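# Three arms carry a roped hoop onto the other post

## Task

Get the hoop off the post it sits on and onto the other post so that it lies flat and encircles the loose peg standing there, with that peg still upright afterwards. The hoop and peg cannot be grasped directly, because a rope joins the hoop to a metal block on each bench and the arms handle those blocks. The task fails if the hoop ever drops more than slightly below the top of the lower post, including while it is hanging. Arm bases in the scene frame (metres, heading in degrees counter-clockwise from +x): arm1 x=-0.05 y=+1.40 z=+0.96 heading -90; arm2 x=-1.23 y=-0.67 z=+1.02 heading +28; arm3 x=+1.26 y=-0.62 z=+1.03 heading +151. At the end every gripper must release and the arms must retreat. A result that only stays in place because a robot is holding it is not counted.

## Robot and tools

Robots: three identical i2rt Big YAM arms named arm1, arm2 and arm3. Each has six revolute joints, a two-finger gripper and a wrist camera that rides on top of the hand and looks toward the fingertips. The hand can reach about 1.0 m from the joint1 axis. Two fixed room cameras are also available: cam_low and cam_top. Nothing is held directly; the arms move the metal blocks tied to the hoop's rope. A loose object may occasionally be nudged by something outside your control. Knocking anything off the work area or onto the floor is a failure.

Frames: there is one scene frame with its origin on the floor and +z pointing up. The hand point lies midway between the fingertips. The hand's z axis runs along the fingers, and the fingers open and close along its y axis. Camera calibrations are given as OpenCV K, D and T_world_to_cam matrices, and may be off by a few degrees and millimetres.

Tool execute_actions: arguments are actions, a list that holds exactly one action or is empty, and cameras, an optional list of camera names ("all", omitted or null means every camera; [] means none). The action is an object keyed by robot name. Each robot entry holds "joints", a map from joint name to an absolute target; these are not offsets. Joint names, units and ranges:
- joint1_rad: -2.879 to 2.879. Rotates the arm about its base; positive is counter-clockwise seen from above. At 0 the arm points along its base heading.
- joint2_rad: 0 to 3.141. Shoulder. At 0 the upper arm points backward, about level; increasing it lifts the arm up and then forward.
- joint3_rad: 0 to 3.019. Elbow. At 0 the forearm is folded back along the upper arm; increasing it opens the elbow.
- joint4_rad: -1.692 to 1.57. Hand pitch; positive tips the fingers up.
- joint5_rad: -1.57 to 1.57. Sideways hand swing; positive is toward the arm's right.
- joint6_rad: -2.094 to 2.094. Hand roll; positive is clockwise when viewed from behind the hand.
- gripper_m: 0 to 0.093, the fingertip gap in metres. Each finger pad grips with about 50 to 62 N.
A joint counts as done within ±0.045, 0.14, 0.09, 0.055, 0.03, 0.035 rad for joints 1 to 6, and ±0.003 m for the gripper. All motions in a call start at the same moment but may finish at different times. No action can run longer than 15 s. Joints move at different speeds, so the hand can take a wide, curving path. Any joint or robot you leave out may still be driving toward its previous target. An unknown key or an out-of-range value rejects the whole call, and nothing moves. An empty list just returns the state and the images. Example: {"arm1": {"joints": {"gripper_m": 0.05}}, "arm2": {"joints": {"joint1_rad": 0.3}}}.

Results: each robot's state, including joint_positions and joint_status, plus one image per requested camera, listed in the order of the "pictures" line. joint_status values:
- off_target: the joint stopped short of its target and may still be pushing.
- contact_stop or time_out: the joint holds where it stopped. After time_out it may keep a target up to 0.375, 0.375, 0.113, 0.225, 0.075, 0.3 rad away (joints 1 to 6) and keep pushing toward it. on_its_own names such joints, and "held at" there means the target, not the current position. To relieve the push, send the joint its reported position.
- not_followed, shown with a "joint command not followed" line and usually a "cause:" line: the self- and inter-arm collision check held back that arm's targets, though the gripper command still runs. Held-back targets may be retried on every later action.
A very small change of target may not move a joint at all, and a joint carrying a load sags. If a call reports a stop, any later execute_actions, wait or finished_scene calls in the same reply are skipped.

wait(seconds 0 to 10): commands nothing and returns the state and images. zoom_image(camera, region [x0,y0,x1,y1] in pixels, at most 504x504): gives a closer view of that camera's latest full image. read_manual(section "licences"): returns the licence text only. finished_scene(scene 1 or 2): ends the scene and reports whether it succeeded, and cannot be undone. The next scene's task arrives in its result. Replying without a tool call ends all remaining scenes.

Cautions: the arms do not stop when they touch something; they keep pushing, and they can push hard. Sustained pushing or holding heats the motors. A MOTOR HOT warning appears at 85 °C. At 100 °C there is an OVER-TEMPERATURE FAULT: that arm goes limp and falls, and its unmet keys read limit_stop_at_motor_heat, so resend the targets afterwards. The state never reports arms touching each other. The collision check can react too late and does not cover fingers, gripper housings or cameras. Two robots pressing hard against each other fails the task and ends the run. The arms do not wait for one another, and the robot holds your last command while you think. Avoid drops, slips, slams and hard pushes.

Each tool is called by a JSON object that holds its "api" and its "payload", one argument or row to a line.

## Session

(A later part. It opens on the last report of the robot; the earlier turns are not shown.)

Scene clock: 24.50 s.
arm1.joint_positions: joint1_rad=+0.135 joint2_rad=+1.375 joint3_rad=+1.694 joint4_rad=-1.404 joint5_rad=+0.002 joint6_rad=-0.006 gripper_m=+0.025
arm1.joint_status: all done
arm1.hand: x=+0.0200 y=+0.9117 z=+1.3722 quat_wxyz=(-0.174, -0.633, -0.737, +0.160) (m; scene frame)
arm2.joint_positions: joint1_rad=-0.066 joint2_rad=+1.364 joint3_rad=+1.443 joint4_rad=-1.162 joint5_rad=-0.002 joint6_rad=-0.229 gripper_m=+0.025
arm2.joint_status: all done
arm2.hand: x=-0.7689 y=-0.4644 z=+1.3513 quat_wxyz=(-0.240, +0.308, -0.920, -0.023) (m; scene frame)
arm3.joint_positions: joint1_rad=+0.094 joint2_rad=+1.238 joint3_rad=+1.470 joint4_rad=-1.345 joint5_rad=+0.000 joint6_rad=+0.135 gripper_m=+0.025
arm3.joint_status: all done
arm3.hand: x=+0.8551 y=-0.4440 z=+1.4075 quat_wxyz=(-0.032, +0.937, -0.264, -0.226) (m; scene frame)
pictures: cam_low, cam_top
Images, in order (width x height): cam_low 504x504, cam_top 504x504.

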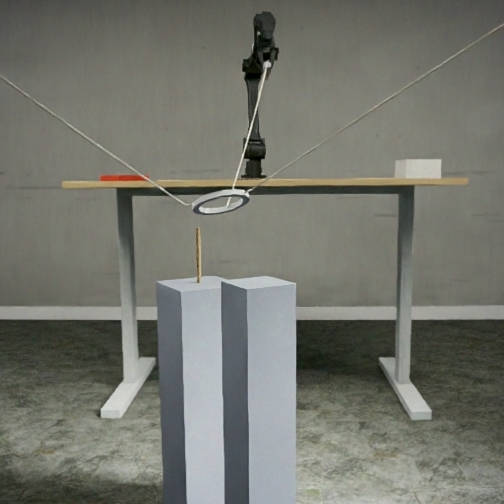

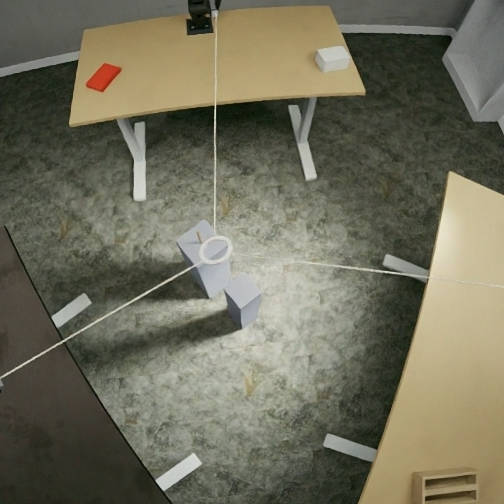

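Probably swinging; look again.

{"api": "execute_actions", "payload": {
  "actions": [],
  "cameras": ["cam_low","cam_top"]
}}

{"api": "wait", "payload": {
  "seconds": 2
}}

Scene clock: 24.67 s.
arm1.joint_positions: joint1_rad=+0.135 joint2_rad=+1.375 joint3_rad=+1.694 joint4_rad=-1.404 joint5_rad=+0.002 joint6_rad=-0.006 gripper_m=+0.025
arm1.joint_status: all done
arm1.hand: x=+0.0200 y=+0.9117 z=+1.3722 quat_wxyz=(-0.174, -0.633, -0.737, +0.160) (m; scene frame)
arm2.joint_positions: joint1_rad=-0.066 joint2_rad=+1.364 joint3_rad=+1.443 joint4_rad=-1.162 joint5_rad=-0.002 joint6_rad=-0.229 gripper_m=+0.025
arm2.joint_status: all done
arm2.hand: x=-0.7689 y=-0.4644 z=+1.3513 quat_wxyz=(-0.240, +0.308, -0.920, -0.023) (m; scene frame)
arm3.joint_positions: joint1_rad=+0.094 joint2_rad=+1.238 joint3_rad=+1.470 joint4_rad=-1.345 joint5_rad=+0.000 joint6_rad=+0.135 gripper_m=+0.025
arm3.joint_status: all done
arm3.hand: x=+0.8551 y=-0.4440 z=+1.4075 quat_wxyz=(-0.032, +0.937, -0.264, -0.226) (m; scene frame)
pictures: cam_low, cam_top
Images, in order (width x height): cam_low 504x504, cam_top 504x504.

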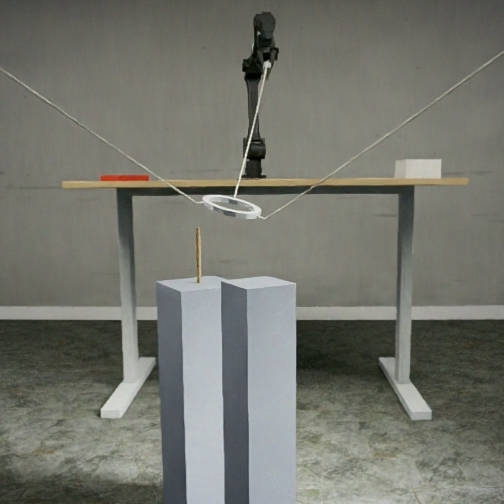

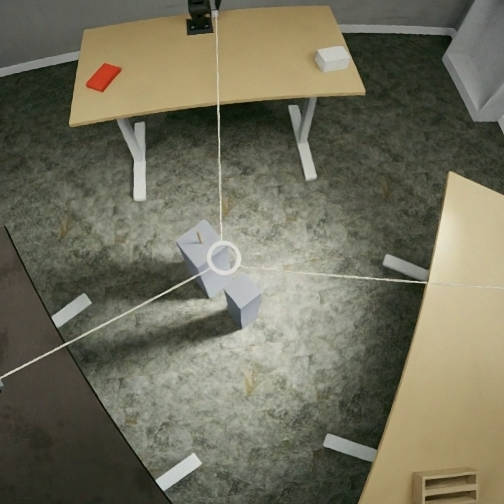

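Scene clock: 26.67 s.
arm1.joint_positions: joint1_rad=+0.135 joint2_rad=+1.375 joint3_rad=+1.694 joint4_rad=-1.404 joint5_rad=+0.002 joint6_rad=-0.006 gripper_m=+0.025
arm1.joint_status: all done
arm1.hand: x=+0.0200 y=+0.9117 z=+1.3722 quat_wxyz=(-0.174, -0.633, -0.737, +0.160) (m; scene frame)
arm2.joint_positions: joint1_rad=-0.066 joint2_rad=+1.364 joint3_rad=+1.443 joint4_rad=-1.162 joint5_rad=-0.002 joint6_rad=-0.229 gripper_m=+0.025
arm2.joint_status: all done
arm2.hand: x=-0.7689 y=-0.4644 z=+1.3513 quat_wxyz=(-0.240, +0.308, -0.920, -0.023) (m; scene frame)
arm3.joint_positions: joint1_rad=+0.094 joint2_rad=+1.238 joint3_rad=+1.470 joint4_rad=-1.345 joint5_rad=+0.000 joint6_rad=+0.135 gripper_m=+0.025
arm3.joint_status: all done
arm3.hand: x=+0.8551 y=-0.4440 z=+1.4075 quat_wxyz=(-0.032, +0.937, -0.264, -0.226) (m; scene frame)
wait: 2.00 s; at rest by 0.27 s
pictures: arm1_cam_wrist, arm2_cam_wrist, arm3_cam_wrist, cam_low, cam_top
camera_calibration (this result's frames):
arm1_cam_wrist: T_world_to_cam=[[-0.988547, -0.149849, 0.0179114, 0.134769], [-0.145359, 0.977328, 0.153948, -1.09554], [-0.0405744, 0.149582, -0.987917, 1.34556], [0, 0, 0, 1]] pos_world=[0.0285739, 0.889627, 1.49555]
arm2_cam_wrist: T_world_to_cam=[[0.568148, -0.815663, 0.109098, -0.0901985], [-0.82032, -0.550806, 0.153909, -1.08789], [-0.0654457, -0.176938, -0.982044, 1.31893], [0, 0, 0, 1]] pos_world=[-0.75485, -0.439417, 1.47252]
arm3_cam_wrist: T_world_to_cam=[[0.489857, 0.870081, -0.0547664, 0.0425839], [0.865982, -0.478379, 0.145699, -1.15463], [0.10057, -0.118798, -0.987812, 1.37202], [0, 0, 0, 1]] pos_world=[0.841048, -0.426411, 1.52586]
Images, in order (width x height): arm1_cam_wrist 504x504, arm2_cam_wrist 504x504, arm3_cam_wrist 504x504, cam_low 504x504, cam_top 504x504.

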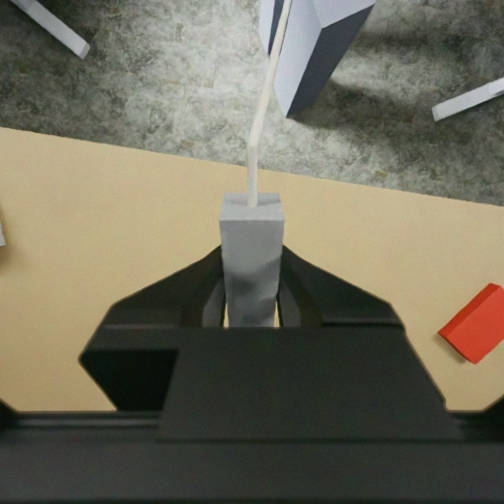

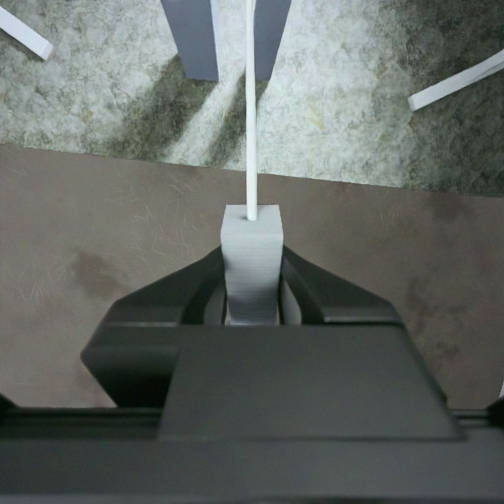

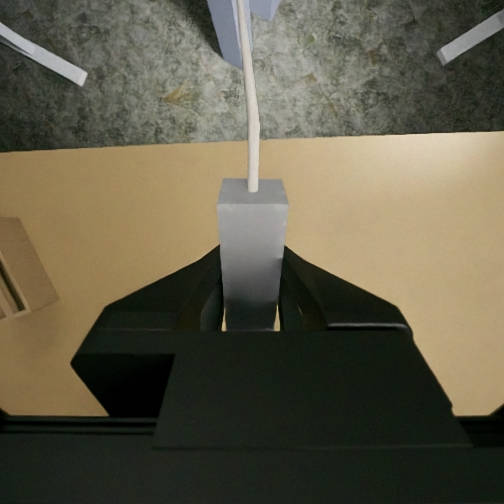

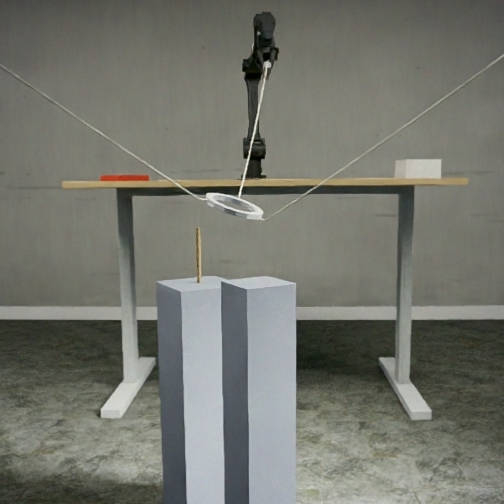

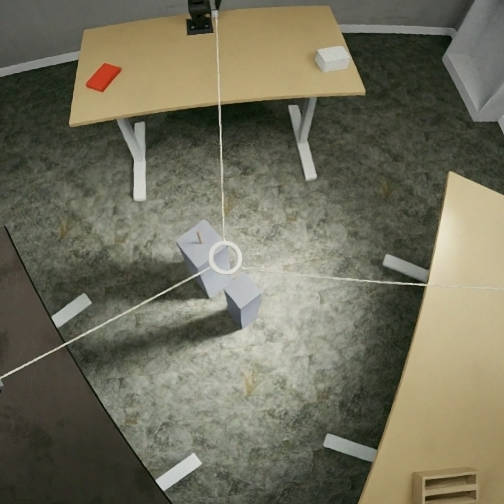

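{"api": "wait", "payload": {
  "seconds": 6
}}

{"api": "execute_actions", "payload": {
  "actions": [],
  "cameras": ["cam_low","cam_top"]
}}

{"api": "wait", "payload": {
  "seconds": 0.15
}}

Scene clock: 32.90 s.
arm1.joint_positions: joint1_rad=+0.135 joint2_rad=+1.375 joint3_rad=+1.694 joint4_rad=-1.404 joint5_rad=+0.002 joint6_rad=-0.006 gripper_m=+0.025
arm1.joint_status: all done
arm1.hand: x=+0.0200 y=+0.9117 z=+1.3722 quat_wxyz=(-0.174, -0.633, -0.737, +0.160) (m; scene frame)
arm2.joint_positions: joint1_rad=-0.066 joint2_rad=+1.364 joint3_rad=+1.443 joint4_rad=-1.162 joint5_rad=-0.002 joint6_rad=-0.229 gripper_m=+0.025
arm2.joint_status: all done
arm2.hand: x=-0.7689 y=-0.4644 z=+1.3513 quat_wxyz=(-0.240, +0.308, -0.920, -0.023) (m; scene frame)
arm3.joint_positions: joint1_rad=+0.094 joint2_rad=+1.238 joint3_rad=+1.470 joint4_rad=-1.345 joint5_rad=+0.000 joint6_rad=+0.135 gripper_m=+0.025
arm3.joint_status: all done
arm3.hand: x=+0.8551 y=-0.4440 z=+1.4075 quat_wxyz=(-0.032, +0.937, -0.264, -0.226) (m; scene frame)
wait: 6.00 s; at rest by 0.03 s
pictures: arm1_cam_wrist, arm2_cam_wrist, arm3_cam_wrist, cam_low, cam_top
camera_calibration (this result's frames):
arm1_cam_wrist: T_world_to_cam=[[-0.988547, -0.149849, 0.0179114, 0.134769], [-0.145359, 0.977328, 0.153948, -1.09554], [-0.0405744, 0.149582, -0.987917, 1.34556], [0, 0, 0, 1]] pos_world=[0.0285739, 0.889627, 1.49555]
arm2_cam_wrist: T_world_to_cam=[[0.568148, -0.815663, 0.109098, -0.0901985], [-0.82032, -0.550806, 0.153909, -1.08789], [-0.0654457, -0.176938, -0.982044, 1.31893], [0, 0, 0, 1]] pos_world=[-0.75485, -0.439417, 1.47252]
arm3_cam_wrist: T_world_to_cam=[[0.489857, 0.870081, -0.0547664, 0.0425839], [0.865982, -0.478379, 0.145699, -1.15463], [0.10057, -0.118798, -0.987812, 1.37202], [0, 0, 0, 1]] pos_world=[0.841048, -0.426411, 1.52586]
Images, in order (width x height): arm1_cam_wrist 504x504, arm2_cam_wrist 504x504, arm3_cam_wrist 504x504, cam_low 504x504, cam_top 504x504.

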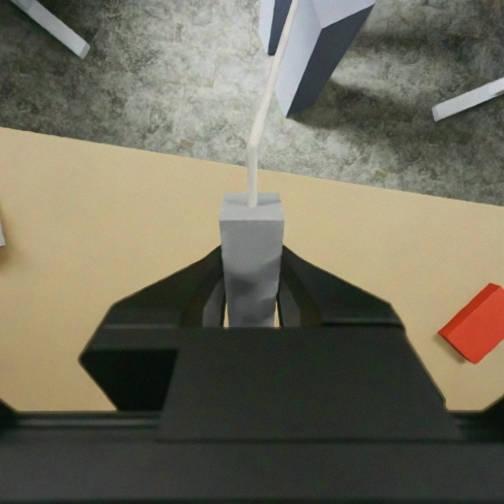

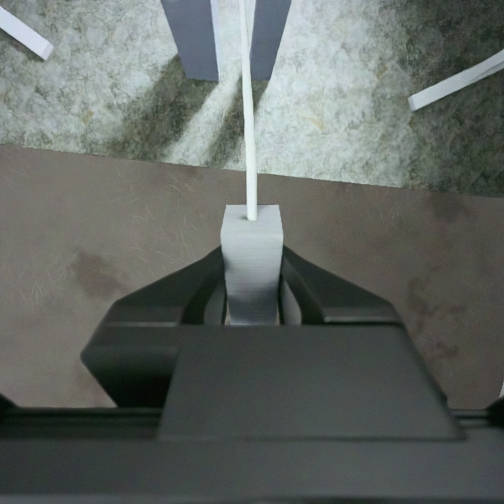

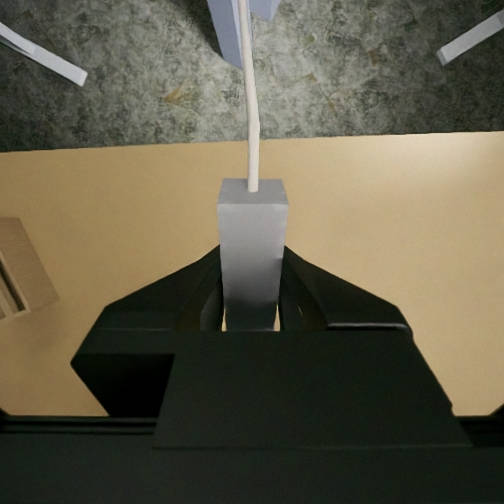

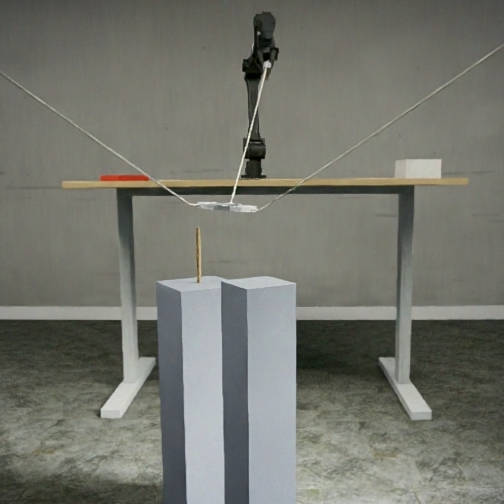

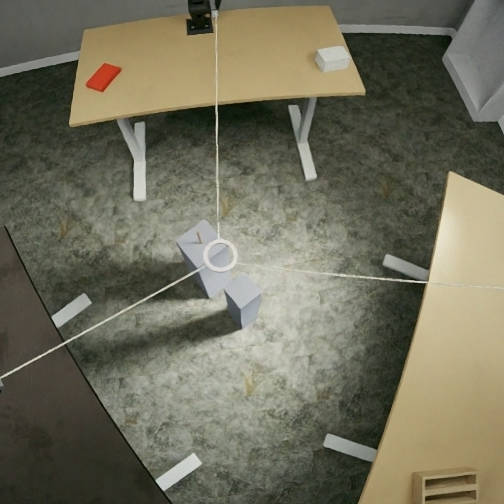

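Scene clock: 32.90 s.
arm1.joint_positions: joint1_rad=+0.135 joint2_rad=+1.375 joint3_rad=+1.694 joint4_rad=-1.404 joint5_rad=+0.002 joint6_rad=-0.006 gripper_m=+0.025
arm1.joint_status: all done
arm1.hand: x=+0.0200 y=+0.9117 z=+1.3722 quat_wxyz=(-0.174, -0.633, -0.737, +0.160) (m; scene frame)
arm2.joint_positions: joint1_rad=-0.066 joint2_rad=+1.364 joint3_rad=+1.443 joint4_rad=-1.162 joint5_rad=-0.002 joint6_rad=-0.229 gripper_m=+0.025
arm2.joint_status: all done
arm2.hand: x=-0.7689 y=-0.4644 z=+1.3513 quat_wxyz=(-0.240, +0.308, -0.920, -0.023) (m; scene frame)
arm3.joint_positions: joint1_rad=+0.094 joint2_rad=+1.238 joint3_rad=+1.470 joint4_rad=-1.345 joint5_rad=+0.000 joint6_rad=+0.135 gripper_m=+0.025
arm3.joint_status: all done
arm3.hand: x=+0.8551 y=-0.4440 z=+1.4075 quat_wxyz=(-0.032, +0.937, -0.264, -0.226) (m; scene frame)
pictures: cam_low, cam_top
Images, in order (width x height): cam_low 504x504, cam_top 504x504.

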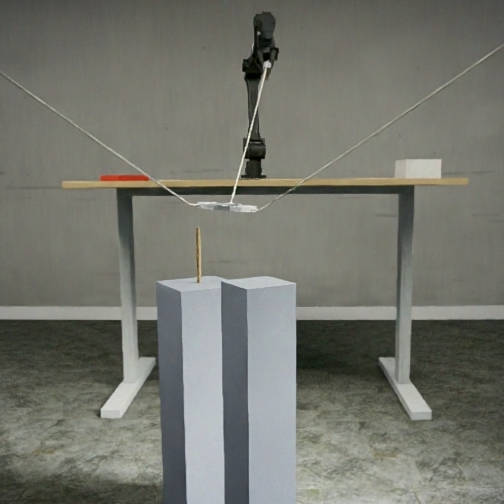

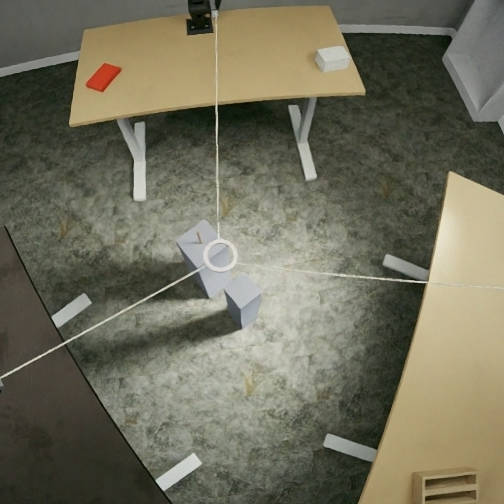

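Scene clock: 33.07 s.
arm1.joint_positions: joint1_rad=+0.135 joint2_rad=+1.375 joint3_rad=+1.694 joint4_rad=-1.404 joint5_rad=+0.002 joint6_rad=-0.006 gripper_m=+0.025
arm1.joint_status: all done
arm1.hand: x=+0.0200 y=+0.9117 z=+1.3722 quat_wxyz=(-0.174, -0.633, -0.737, +0.160) (m; scene frame)
arm2.joint_positions: joint1_rad=-0.066 joint2_rad=+1.364 joint3_rad=+1.443 joint4_rad=-1.162 joint5_rad=-0.002 joint6_rad=-0.229 gripper_m=+0.025
arm2.joint_status: all done
arm2.hand: x=-0.7689 y=-0.4644 z=+1.3513 quat_wxyz=(-0.240, +0.308, -0.920, -0.023) (m; scene frame)
arm3.joint_positions: joint1_rad=+0.094 joint2_rad=+1.238 joint3_rad=+1.470 joint4_rad=-1.345 joint5_rad=+0.000 joint6_rad=+0.135 gripper_m=+0.025
arm3.joint_status: all done
arm3.hand: x=+0.8551 y=-0.4440 z=+1.4075 quat_wxyz=(-0.032, +0.937, -0.264, -0.226) (m; scene frame)
wait: 0.17 s; no rest
pictures: arm1_cam_wrist, arm2_cam_wrist, arm3_cam_wrist, cam_low, cam_top
camera_calibration (this result's frames):
arm1_cam_wrist: T_world_to_cam=[[-0.988547, -0.149849, 0.0179114, 0.134769], [-0.145359, 0.977328, 0.153948, -1.09554], [-0.0405744, 0.149582, -0.987917, 1.34556], [0, 0, 0, 1]] pos_world=[0.0285739, 0.889627, 1.49555]
arm2_cam_wrist: T_world_to_cam=[[0.568148, -0.815663, 0.109098, -0.0901985], [-0.82032, -0.550806, 0.153909, -1.08789], [-0.0654457, -0.176938, -0.982044, 1.31893], [0, 0, 0, 1]] pos_world=[-0.75485, -0.439417, 1.47252]
arm3_cam_wrist: T_world_to_cam=[[0.489857, 0.870081, -0.0547664, 0.0425839], [0.865982, -0.478379, 0.145699, -1.15463], [0.10057, -0.118798, -0.987812, 1.37202], [0, 0, 0, 1]] pos_world=[0.841048, -0.426411, 1.52586]
Images, in order (width x height): arm1_cam_wrist 504x504, arm2_cam_wrist 504x504, arm3_cam_wrist 504x504, cam_low 504x504, cam_top 504x504.

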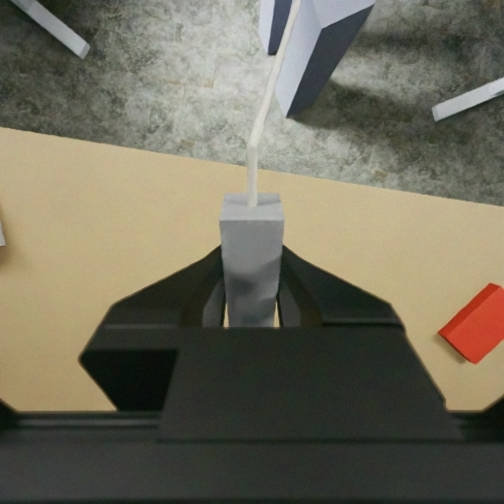

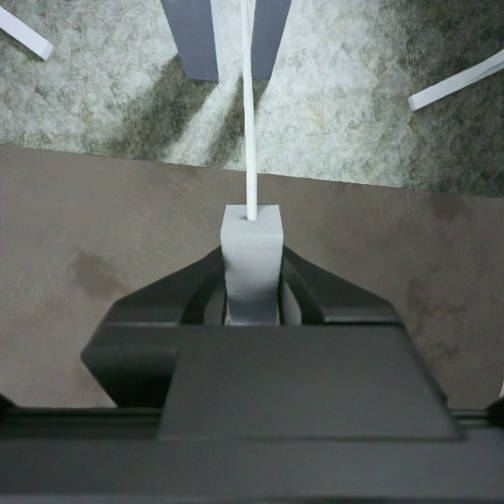

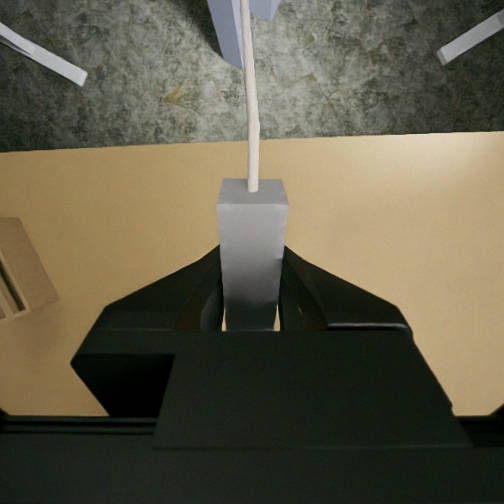

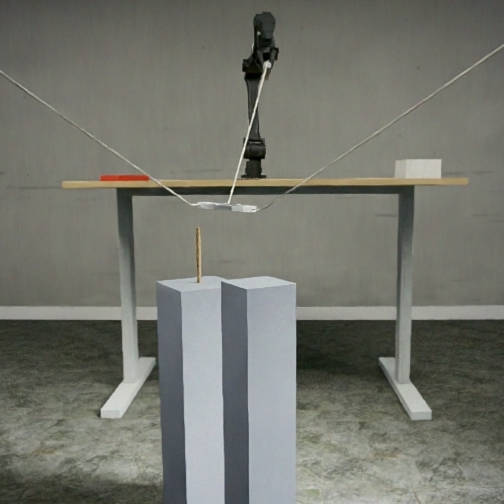

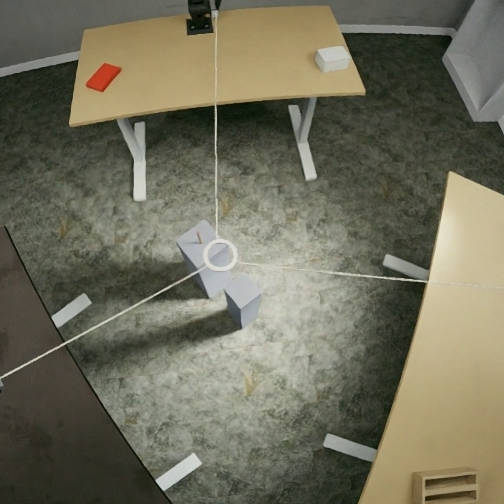

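{"api": "execute_actions", "payload": {
  "actions": [
    {"arm1":{"joints":{"joint1_rad":-0.075,"joint2_rad":1.023,"joint3_rad":1.54,"joint4_rad":-1.562}},"arm2":{"joints":{"joint1_rad":0.274,"joint2_rad":1.364,"joint3_rad":1.572,"joint4_rad":-1.248}},"arm3":{"joints":{"joint1_rad":-0.062,"joint2_rad":1.64,"joint3_rad":2.095,"joint4_rad":-1.463}}}
  ],
  "cameras": []
}}

{"api": "wait", "payload": {
  "seconds": 8
}}

{"api": "zoom_image", "payload": {
  "camera": "cam_top",
  "region": [140, 170, 260, 290]
}}

{"api": "zoom_image", "payload": {
  "camera": "cam_low",
  "region": [130, 160, 270, 300]
}}

Scene clock: 35.63 s.
arm1.joint_positions: joint1_rad=-0.083 joint2_rad=+1.040 joint3_rad=+1.511 joint4_rad=-1.560 joint5_rad=+0.002 joint6_rad=-0.006 gripper_m=+0.025
arm1.joint_status: all done
arm1.hand: x=-0.0756 y=+1.0569 z=+1.4037 quat_wxyz=(-0.155, -0.709, -0.664, +0.177) (m; scene frame)
arm2.joint_positions: joint1_rad=+0.279 joint2_rad=+1.372 joint3_rad=+1.511 joint4_rad=-1.239 joint5_rad=+0.000 joint6_rad=-0.229 gripper_m=+0.025
arm2.joint_status: all done
arm2.hand: x=-0.8676 y=-0.3221 z=+1.3719 quat_wxyz=(-0.225, +0.463, -0.855, -0.061) (m; scene frame)
arm3.joint_positions: joint1_rad=-0.067 joint2_rad=+1.671 joint3_rad=+2.021 joint4_rad=-1.453 joint5_rad=+0.000 joint6_rad=+0.135 gripper_m=+0.025
arm3.joint_status: all done
arm3.hand: x=+0.7602 y=-0.2972 z=+1.4423 quat_wxyz=(-0.051, +0.912, -0.339, -0.227) (m; scene frame)
pictures: none
No camera images: the call's "cameras" was empty. Leave "cameras" out to get every camera's image.

Scene clock: 43.63 s.
arm1.joint_positions: joint1_rad=-0.083 joint2_rad=+1.040 joint3_rad=+1.511 joint4_rad=-1.560 joint5_rad=+0.002 joint6_rad=-0.006 gripper_m=+0.025
arm1.joint_status: all done
arm1.hand: x=-0.0756 y=+1.0569 z=+1.4037 quat_wxyz=(-0.155, -0.709, -0.664, +0.177) (m; scene frame)
arm2.joint_positions: joint1_rad=+0.279 joint2_rad=+1.372 joint3_rad=+1.511 joint4_rad=-1.239 joint5_rad=+0.000 joint6_rad=-0.229 gripper_m=+0.025
arm2.joint_status: all done
arm2.hand: x=-0.8676 y=-0.3221 z=+1.3719 quat_wxyz=(-0.225, +0.463, -0.855, -0.061) (m; scene frame)
arm3.joint_positions: joint1_rad=-0.067 joint2_rad=+1.671 joint3_rad=+2.021 joint4_rad=-1.453 joint5_rad=+0.000 joint6_rad=+0.135 gripper_m=+0.025
arm3.joint_status: all done
arm3.hand: x=+0.7602 y=-0.2972 z=+1.4423 quat_wxyz=(-0.051, +0.912, -0.339, -0.227) (m; scene frame)
wait: 8.00 s; at rest by 0.27 s
pictures: arm1_cam_wrist, arm2_cam_wrist, arm3_cam_wrist, cam_low, cam_top
camera_calibration (this result's frames):
arm1_cam_wrist: T_world_to_cam=[[-0.997553, 0.0673439, 0.0187749, -0.170021], [0.0694519, 0.985346, 0.155788, -1.25096], [-0.00800835, 0.156711, -0.987612, 1.34565], [0, 0, 0, 1]] pos_world=[-0.0719466, 1.0332, 1.52706]
arm2_cam_wrist: T_world_to_cam=[[0.811425, -0.574654, 0.106598, 0.371793], [-0.584298, -0.793342, 0.170892, -0.99027], [-0.013635, -0.20095, -0.979507, 1.39166], [0, 0, 0, 1]] pos_world=[-0.86132, -0.292316, 1.49274]
arm3_cam_wrist: T_world_to_cam=[[0.623087, 0.780135, -0.0561401, -0.162776], [0.778892, -0.612342, 0.135518, -0.9662], [0.0713452, -0.128166, -0.989183, 1.45476], [0, 0, 0, 1]] pos_world=[0.750199, -0.278207, 1.56082]
Images, in order (width x height): arm1_cam_wrist 504x504, arm2_cam_wrist 504x504, arm3_cam_wrist 504x504, cam_low 504x504, cam_top 504x504.

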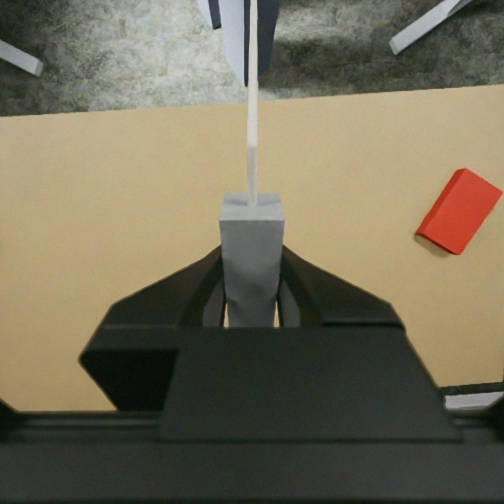

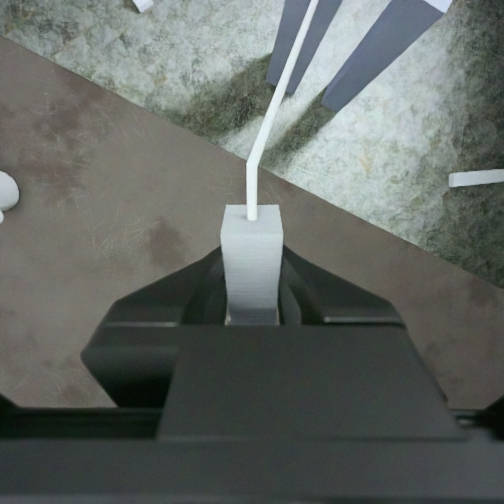

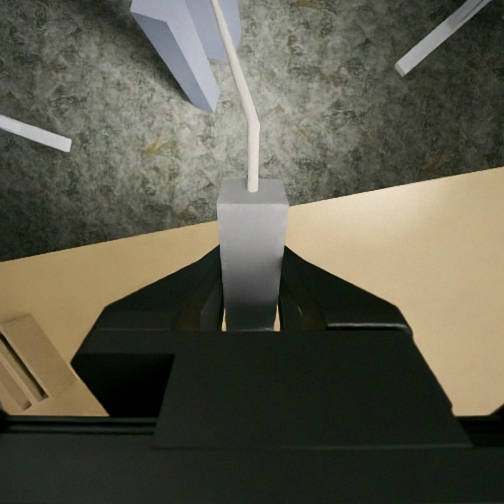

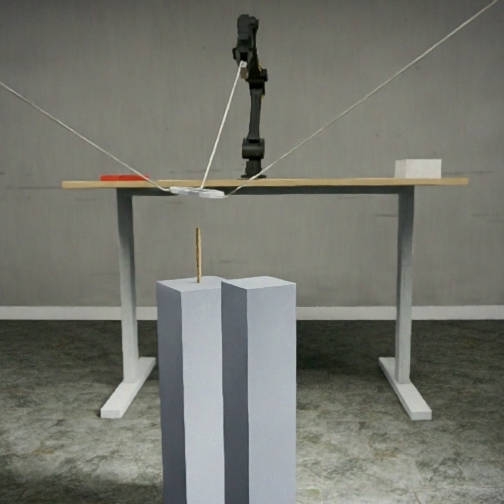

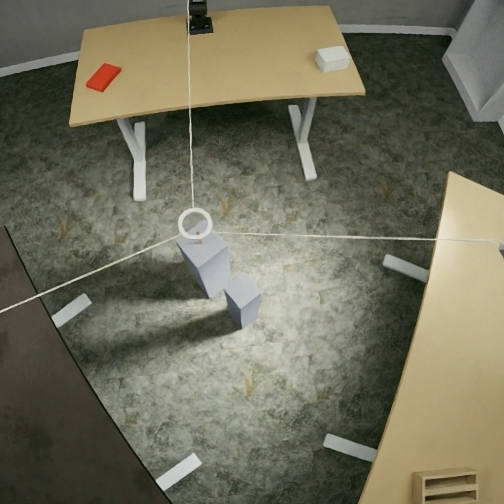

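Region (140, 170, 260, 290) of cam_top's 504x504 image, scaled by 4.200, with more detail than that image has.

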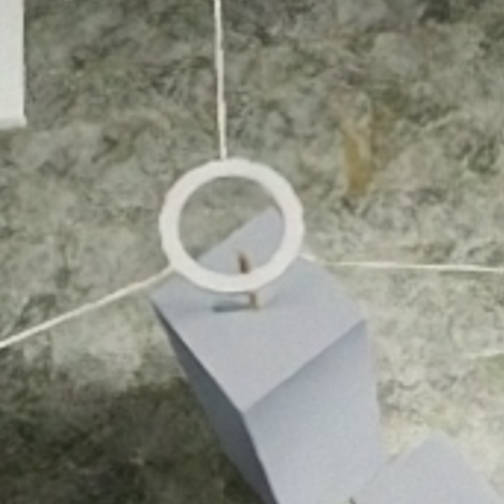

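Region (130, 160, 270, 300) of cam_low's 504x504 image, scaled by 3.600, with more detail than that image has.

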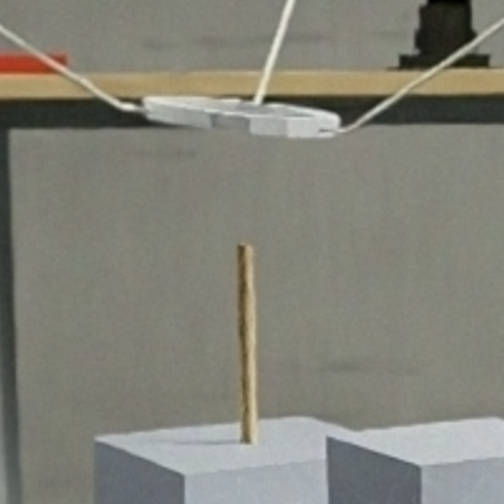

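{"api": "execute_actions", "payload": {
  "actions": [
    {"arm1":{"joints":{"joint2_rad":0.948,"joint3_rad":1.277,"joint4_rad":-1.355}},"arm2":{"joints":{"joint2_rad":1.36,"joint3_rad":1.32,"joint4_rad":-1.015}},"arm3":{"joints":{"joint2_rad":1.605,"joint3_rad":1.795,"joint4_rad":-1.242}}}
  ],
  "cameras": ["cam_low"]
}}

{"api": "wait", "payload": {
  "seconds": 6
}}

{"api": "zoom_image", "payload": {
  "camera": "cam_top",
  "region": [140, 170, 260, 290]
}}

{"api": "zoom_image", "payload": {
  "camera": "cam_low",
  "region": [130, 160, 270, 300]
}}

Scene clock: 46.00 s.
arm1.joint_positions: joint1_rad=-0.083 joint2_rad=+0.963 joint3_rad=+1.247 joint4_rad=-1.372 joint5_rad=+0.002 joint6_rad=-0.006 gripper_m=+0.025
arm1.joint_status: all done
arm1.hand: x=-0.0764 y=+1.0583 z=+1.3263 quat_wxyz=(-0.155, -0.709, -0.664, +0.178) (m; scene frame)
arm2.joint_positions: joint1_rad=+0.279 joint2_rad=+1.379 joint3_rad=+1.299 joint4_rad=-1.030 joint5_rad=+0.000 joint6_rad=-0.229 gripper_m=+0.025
arm2.joint_status: all done
arm2.hand: x=-0.8655 y=-0.3202 z=+1.2876 quat_wxyz=(-0.220, +0.463, -0.856, -0.060) (m; scene frame)
arm3.joint_positions: joint1_rad=-0.067 joint2_rad=+1.620 joint3_rad=+1.787 joint4_rad=-1.263 joint5_rad=+0.000 joint6_rad=+0.135 gripper_m=+0.025
arm3.joint_status: all done
arm3.hand: x=+0.7595 y=-0.2967 z=+1.3803 quat_wxyz=(-0.052, +0.911, -0.338, -0.231) (m; scene frame)
pictures: cam_low
Images, in order (width x height): cam_low 504x504.

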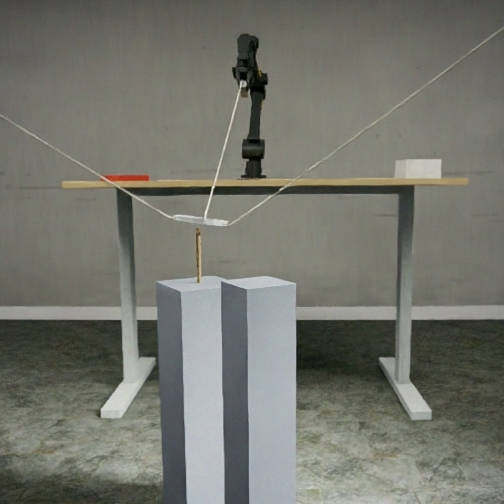

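Scene clock: 52.00 s.
arm1.joint_positions: joint1_rad=-0.083 joint2_rad=+0.963 joint3_rad=+1.247 joint4_rad=-1.372 joint5_rad=+0.002 joint6_rad=-0.006 gripper_m=+0.025
arm1.joint_status: all done
arm1.hand: x=-0.0764 y=+1.0583 z=+1.3263 quat_wxyz=(-0.155, -0.709, -0.664, +0.178) (m; scene frame)
arm2.joint_positions: joint1_rad=+0.279 joint2_rad=+1.379 joint3_rad=+1.299 joint4_rad=-1.030 joint5_rad=+0.000 joint6_rad=-0.229 gripper_m=+0.025
arm2.joint_status: all done
arm2.hand: x=-0.8655 y=-0.3202 z=+1.2876 quat_wxyz=(-0.220, +0.463, -0.856, -0.060) (m; scene frame)
arm3.joint_positions: joint1_rad=-0.067 joint2_rad=+1.620 joint3_rad=+1.787 joint4_rad=-1.263 joint5_rad=+0.000 joint6_rad=+0.135 gripper_m=+0.025
arm3.joint_status: all done
arm3.hand: x=+0.7595 y=-0.2967 z=+1.3803 quat_wxyz=(-0.052, +0.911, -0.338, -0.231) (m; scene frame)
wait: 6.00 s; at rest by 0.27 s
pictures: arm1_cam_wrist, arm2_cam_wrist, arm3_cam_wrist, cam_low, cam_top
camera_calibration (this result's frames):
arm1_cam_wrist: T_world_to_cam=[[-0.997552, 0.0673523, 0.0187827, -0.169464], [0.0694522, 0.985524, 0.154658, -1.23892], [-0.00809425, 0.155584, -0.98779, 1.27036], [0, 0, 0, 1]] pos_world=[-0.0727208, 1.03475, 1.44964]
arm2_cam_wrist: T_world_to_cam=[[0.812152, -0.573961, 0.104781, 0.383411], [-0.58309, -0.792184, 0.180139, -0.983661], [-0.0203869, -0.207397, -0.978044, 1.2997], [0, 0, 0, 1]] pos_world=[-0.858454, -0.289624, 1.40819]
arm3_cam_wrist: T_world_to_cam=[[0.622743, 0.780359, -0.056842, -0.164887], [0.779694, -0.612862, 0.128362, -0.947821], [0.065332, -0.124256, -0.990097, 1.40051], [0, 0, 0, 1]] pos_world=[0.750195, -0.278191, 1.49894]
Images, in order (width x height): arm1_cam_wrist 504x504, arm2_cam_wrist 504x504, arm3_cam_wrist 504x504, cam_low 504x504, cam_top 504x504.

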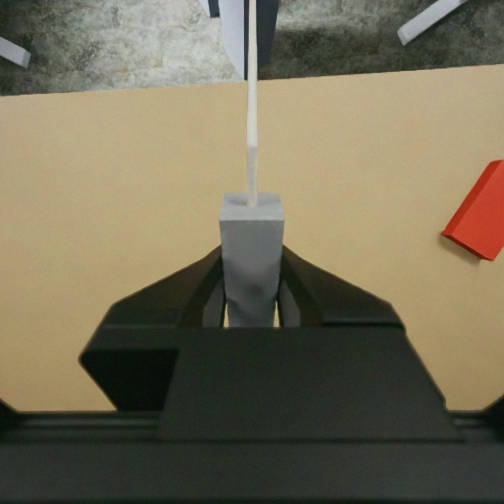

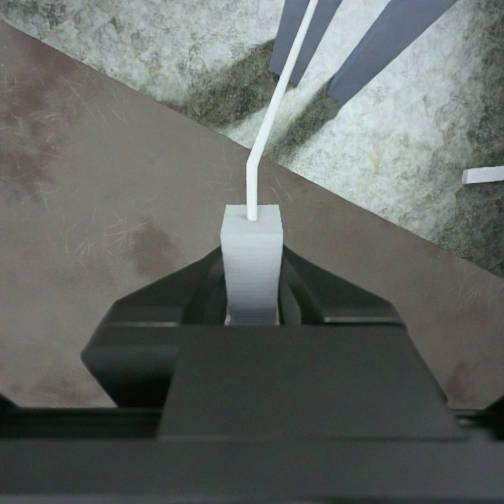

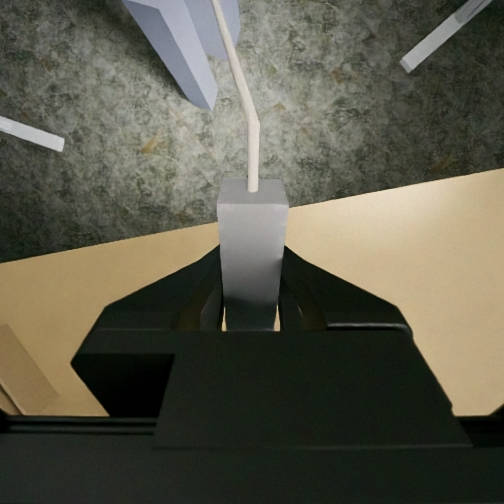

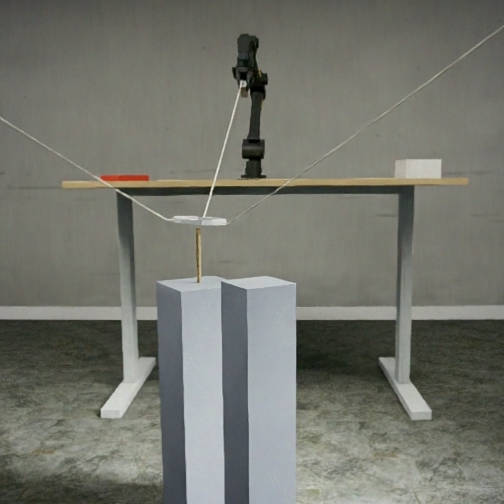

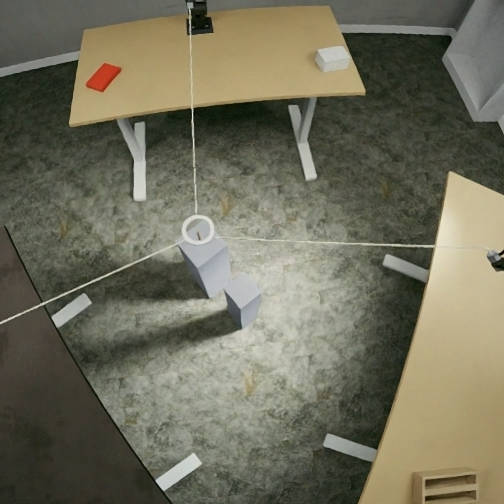

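Region (140, 170, 260, 290) of cam_top's 504x504 image, scaled by 4.200, with more detail than that image has.

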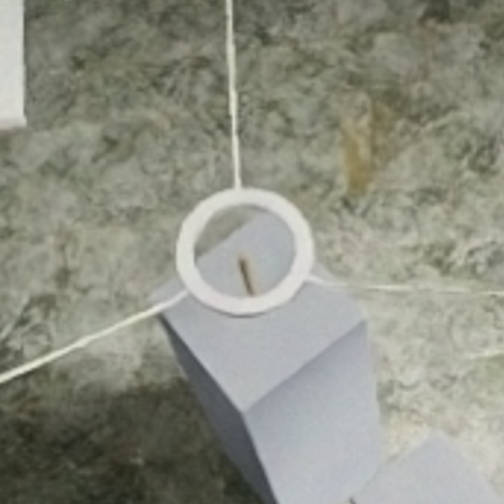

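Region (130, 160, 270, 300) of cam_low's 504x504 image, scaled by 3.600, with more detail than that image has.

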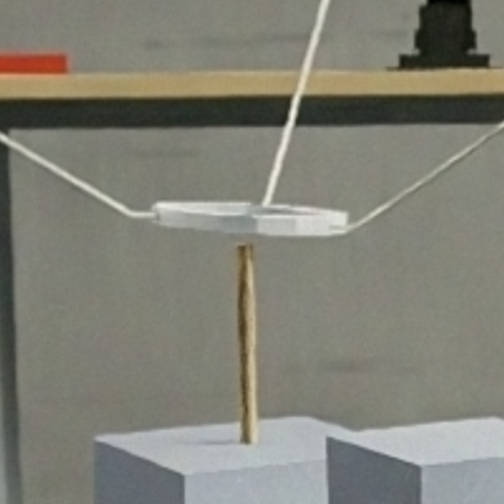

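{"api": "execute_actions", "payload": {
  "actions": [
    {"arm1":{"joints":{"joint2_rad":0.908,"joint3_rad":0.888,"joint4_rad":-1.006}},"arm2":{"joints":{"joint2_rad":1.455,"joint3_rad":1.033,"joint4_rad":-0.635}},"arm3":{"joints":{"joint2_rad":1.605,"joint3_rad":1.432,"joint4_rad":-0.878}}}
  ],
  "cameras": ["cam_low"]
}}

{"api": "wait", "payload": {
  "seconds": 4
}}

{"api": "zoom_image", "payload": {
  "camera": "cam_top",
  "region": [140, 170, 260, 290]
}}

{"api": "zoom_image", "payload": {
  "camera": "cam_low",
  "region": [130, 160, 270, 300]
}}

Scene clock: 53.90 s.
arm1.joint_positions: joint1_rad=-0.083 joint2_rad=+0.922 joint3_rad=+0.857 joint4_rad=-1.023 joint5_rad=+0.002 joint6_rad=-0.006 gripper_m=+0.025
arm1.joint_status: all done
arm1.hand: x=-0.0780 y=+1.0590 z=+1.1877 quat_wxyz=(-0.156, -0.709, -0.664, +0.178) (m; scene frame)
arm2.joint_positions: joint1_rad=+0.279 joint2_rad=+1.476 joint3_rad=+1.006 joint4_rad=-0.648 joint5_rad=+0.000 joint6_rad=-0.229 gripper_m=+0.025
arm2.joint_status: all done
arm2.hand: x=-0.8689 y=-0.3235 z=+1.1430 quat_wxyz=(-0.216, +0.464, -0.857, -0.059) (m; scene frame)
arm3.joint_positions: joint1_rad=-0.067 joint2_rad=+1.620 joint3_rad=+1.429 joint4_rad=-0.899 joint5_rad=+0.000 joint6_rad=+0.135 gripper_m=+0.025
arm3.joint_status: all done
arm3.hand: x=+0.7598 y=-0.2969 z=+1.2448 quat_wxyz=(-0.052, +0.910, -0.338, -0.233) (m; scene frame)
pictures: cam_low
Images, in order (width x height): cam_low 504x504.

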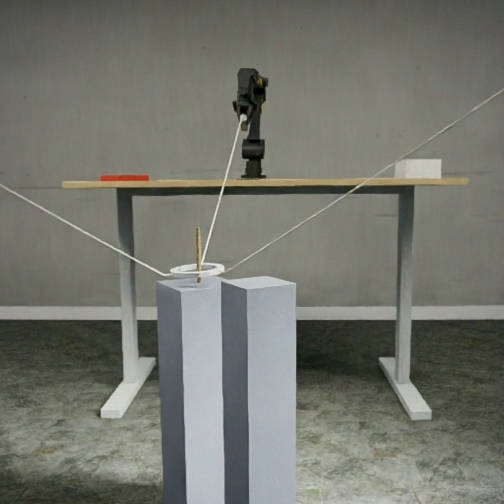

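Scene clock: 57.90 s.
arm1.joint_positions: joint1_rad=-0.083 joint2_rad=+0.922 joint3_rad=+0.857 joint4_rad=-1.023 joint5_rad=+0.002 joint6_rad=-0.006 gripper_m=+0.025
arm1.joint_status: all done
arm1.hand: x=-0.0780 y=+1.0590 z=+1.1877 quat_wxyz=(-0.156, -0.709, -0.664, +0.178) (m; scene frame)
arm2.joint_positions: joint1_rad=+0.279 joint2_rad=+1.476 joint3_rad=+1.006 joint4_rad=-0.648 joint5_rad=+0.000 joint6_rad=-0.229 gripper_m=+0.025
arm2.joint_status: all done
arm2.hand: x=-0.8689 y=-0.3235 z=+1.1430 quat_wxyz=(-0.216, +0.464, -0.857, -0.059) (m; scene frame)
arm3.joint_positions: joint1_rad=-0.067 joint2_rad=+1.620 joint3_rad=+1.429 joint4_rad=-0.899 joint5_rad=+0.000 joint6_rad=+0.135 gripper_m=+0.025
arm3.joint_status: all done
arm3.hand: x=+0.7598 y=-0.2969 z=+1.2448 quat_wxyz=(-0.052, +0.910, -0.338, -0.233) (m; scene frame)
wait: 4.00 s; at rest by 0.27 s
pictures: arm1_cam_wrist, arm2_cam_wrist, arm3_cam_wrist, cam_low, cam_top
camera_calibration (this result's frames):
arm1_cam_wrist: T_world_to_cam=[[-0.997552, 0.0673579, 0.0187879, -0.168457], [0.0694523, 0.985642, 0.153904, -1.2173], [-0.00815152, 0.154832, -0.987907, 1.13428], [0, 0, 0, 1]] pos_world=[-0.0742541, 1.03555, 1.31107]
arm2_cam_wrist: T_world_to_cam=[[0.812781, -0.57336, 0.103174, 0.401993], [-0.581975, -0.791115, 0.188263, -0.970179], [-0.02632, -0.213061, -0.976684, 1.14896], [0, 0, 0, 1]] pos_world=[-0.861111, -0.292236, 1.26335]
arm3_cam_wrist: T_world_to_cam=[[0.622505, 0.780514, -0.0573206, -0.171829], [0.780218, -0.613202, 0.123462, -0.925234], [0.0612146, -0.121578, -0.990692, 1.27098], [0, 0, 0, 1]] pos_world=[0.751047, -0.278717, 1.36353]
Images, in order (width x height): arm1_cam_wrist 504x504, arm2_cam_wrist 504x504, arm3_cam_wrist 504x504, cam_low 504x504, cam_top 504x504.

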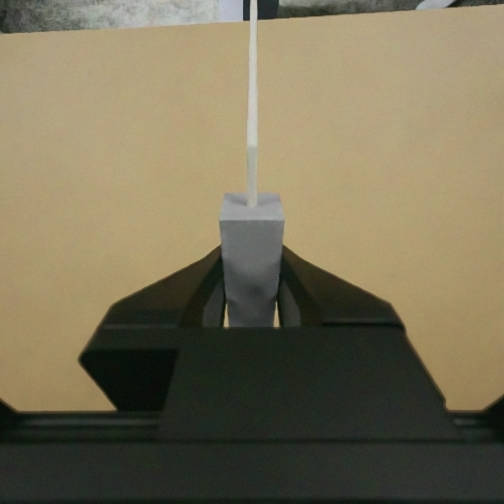

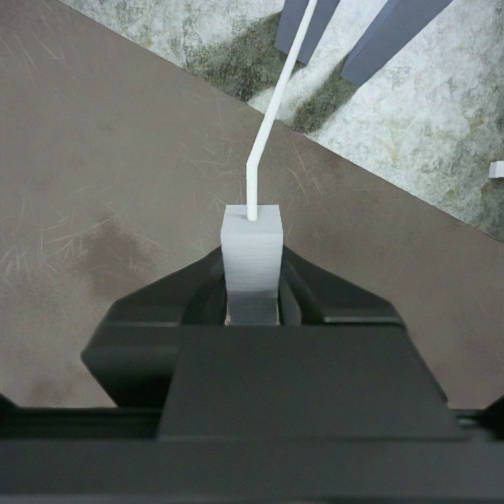

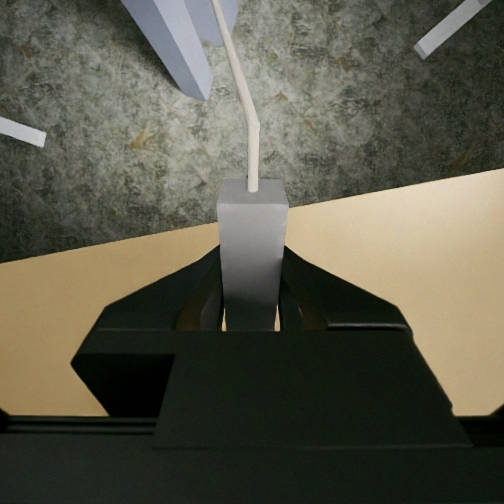

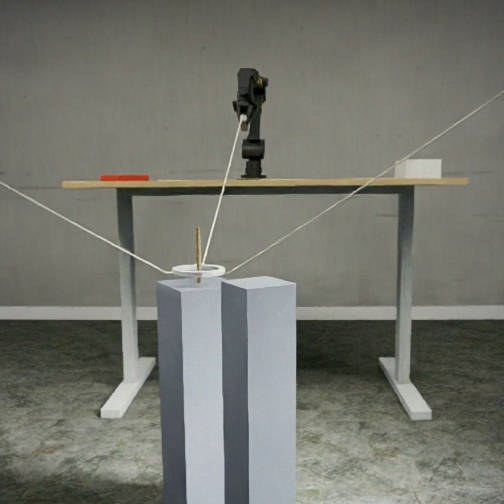

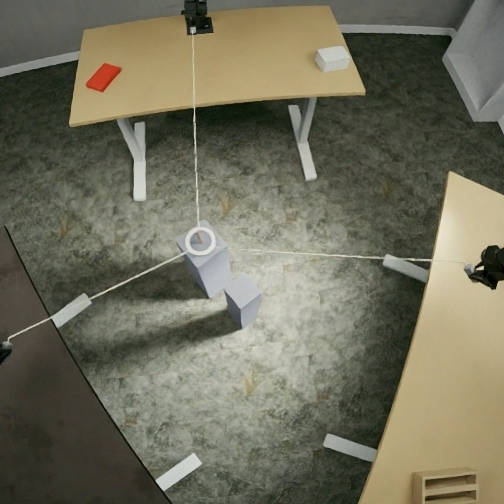

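Region (140, 170, 260, 290) of cam_top's 504x504 image, scaled by 4.200, with more detail than that image has.

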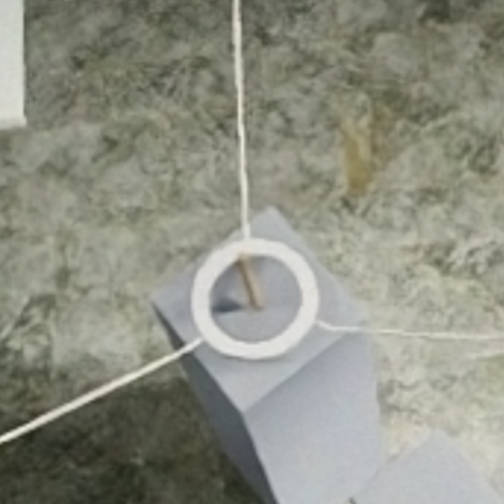

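Region (130, 160, 270, 300) of cam_low's 504x504 image, scaled by 3.600, with more detail than that image has.

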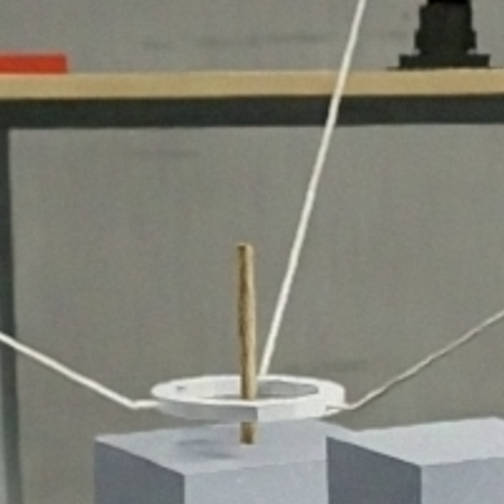

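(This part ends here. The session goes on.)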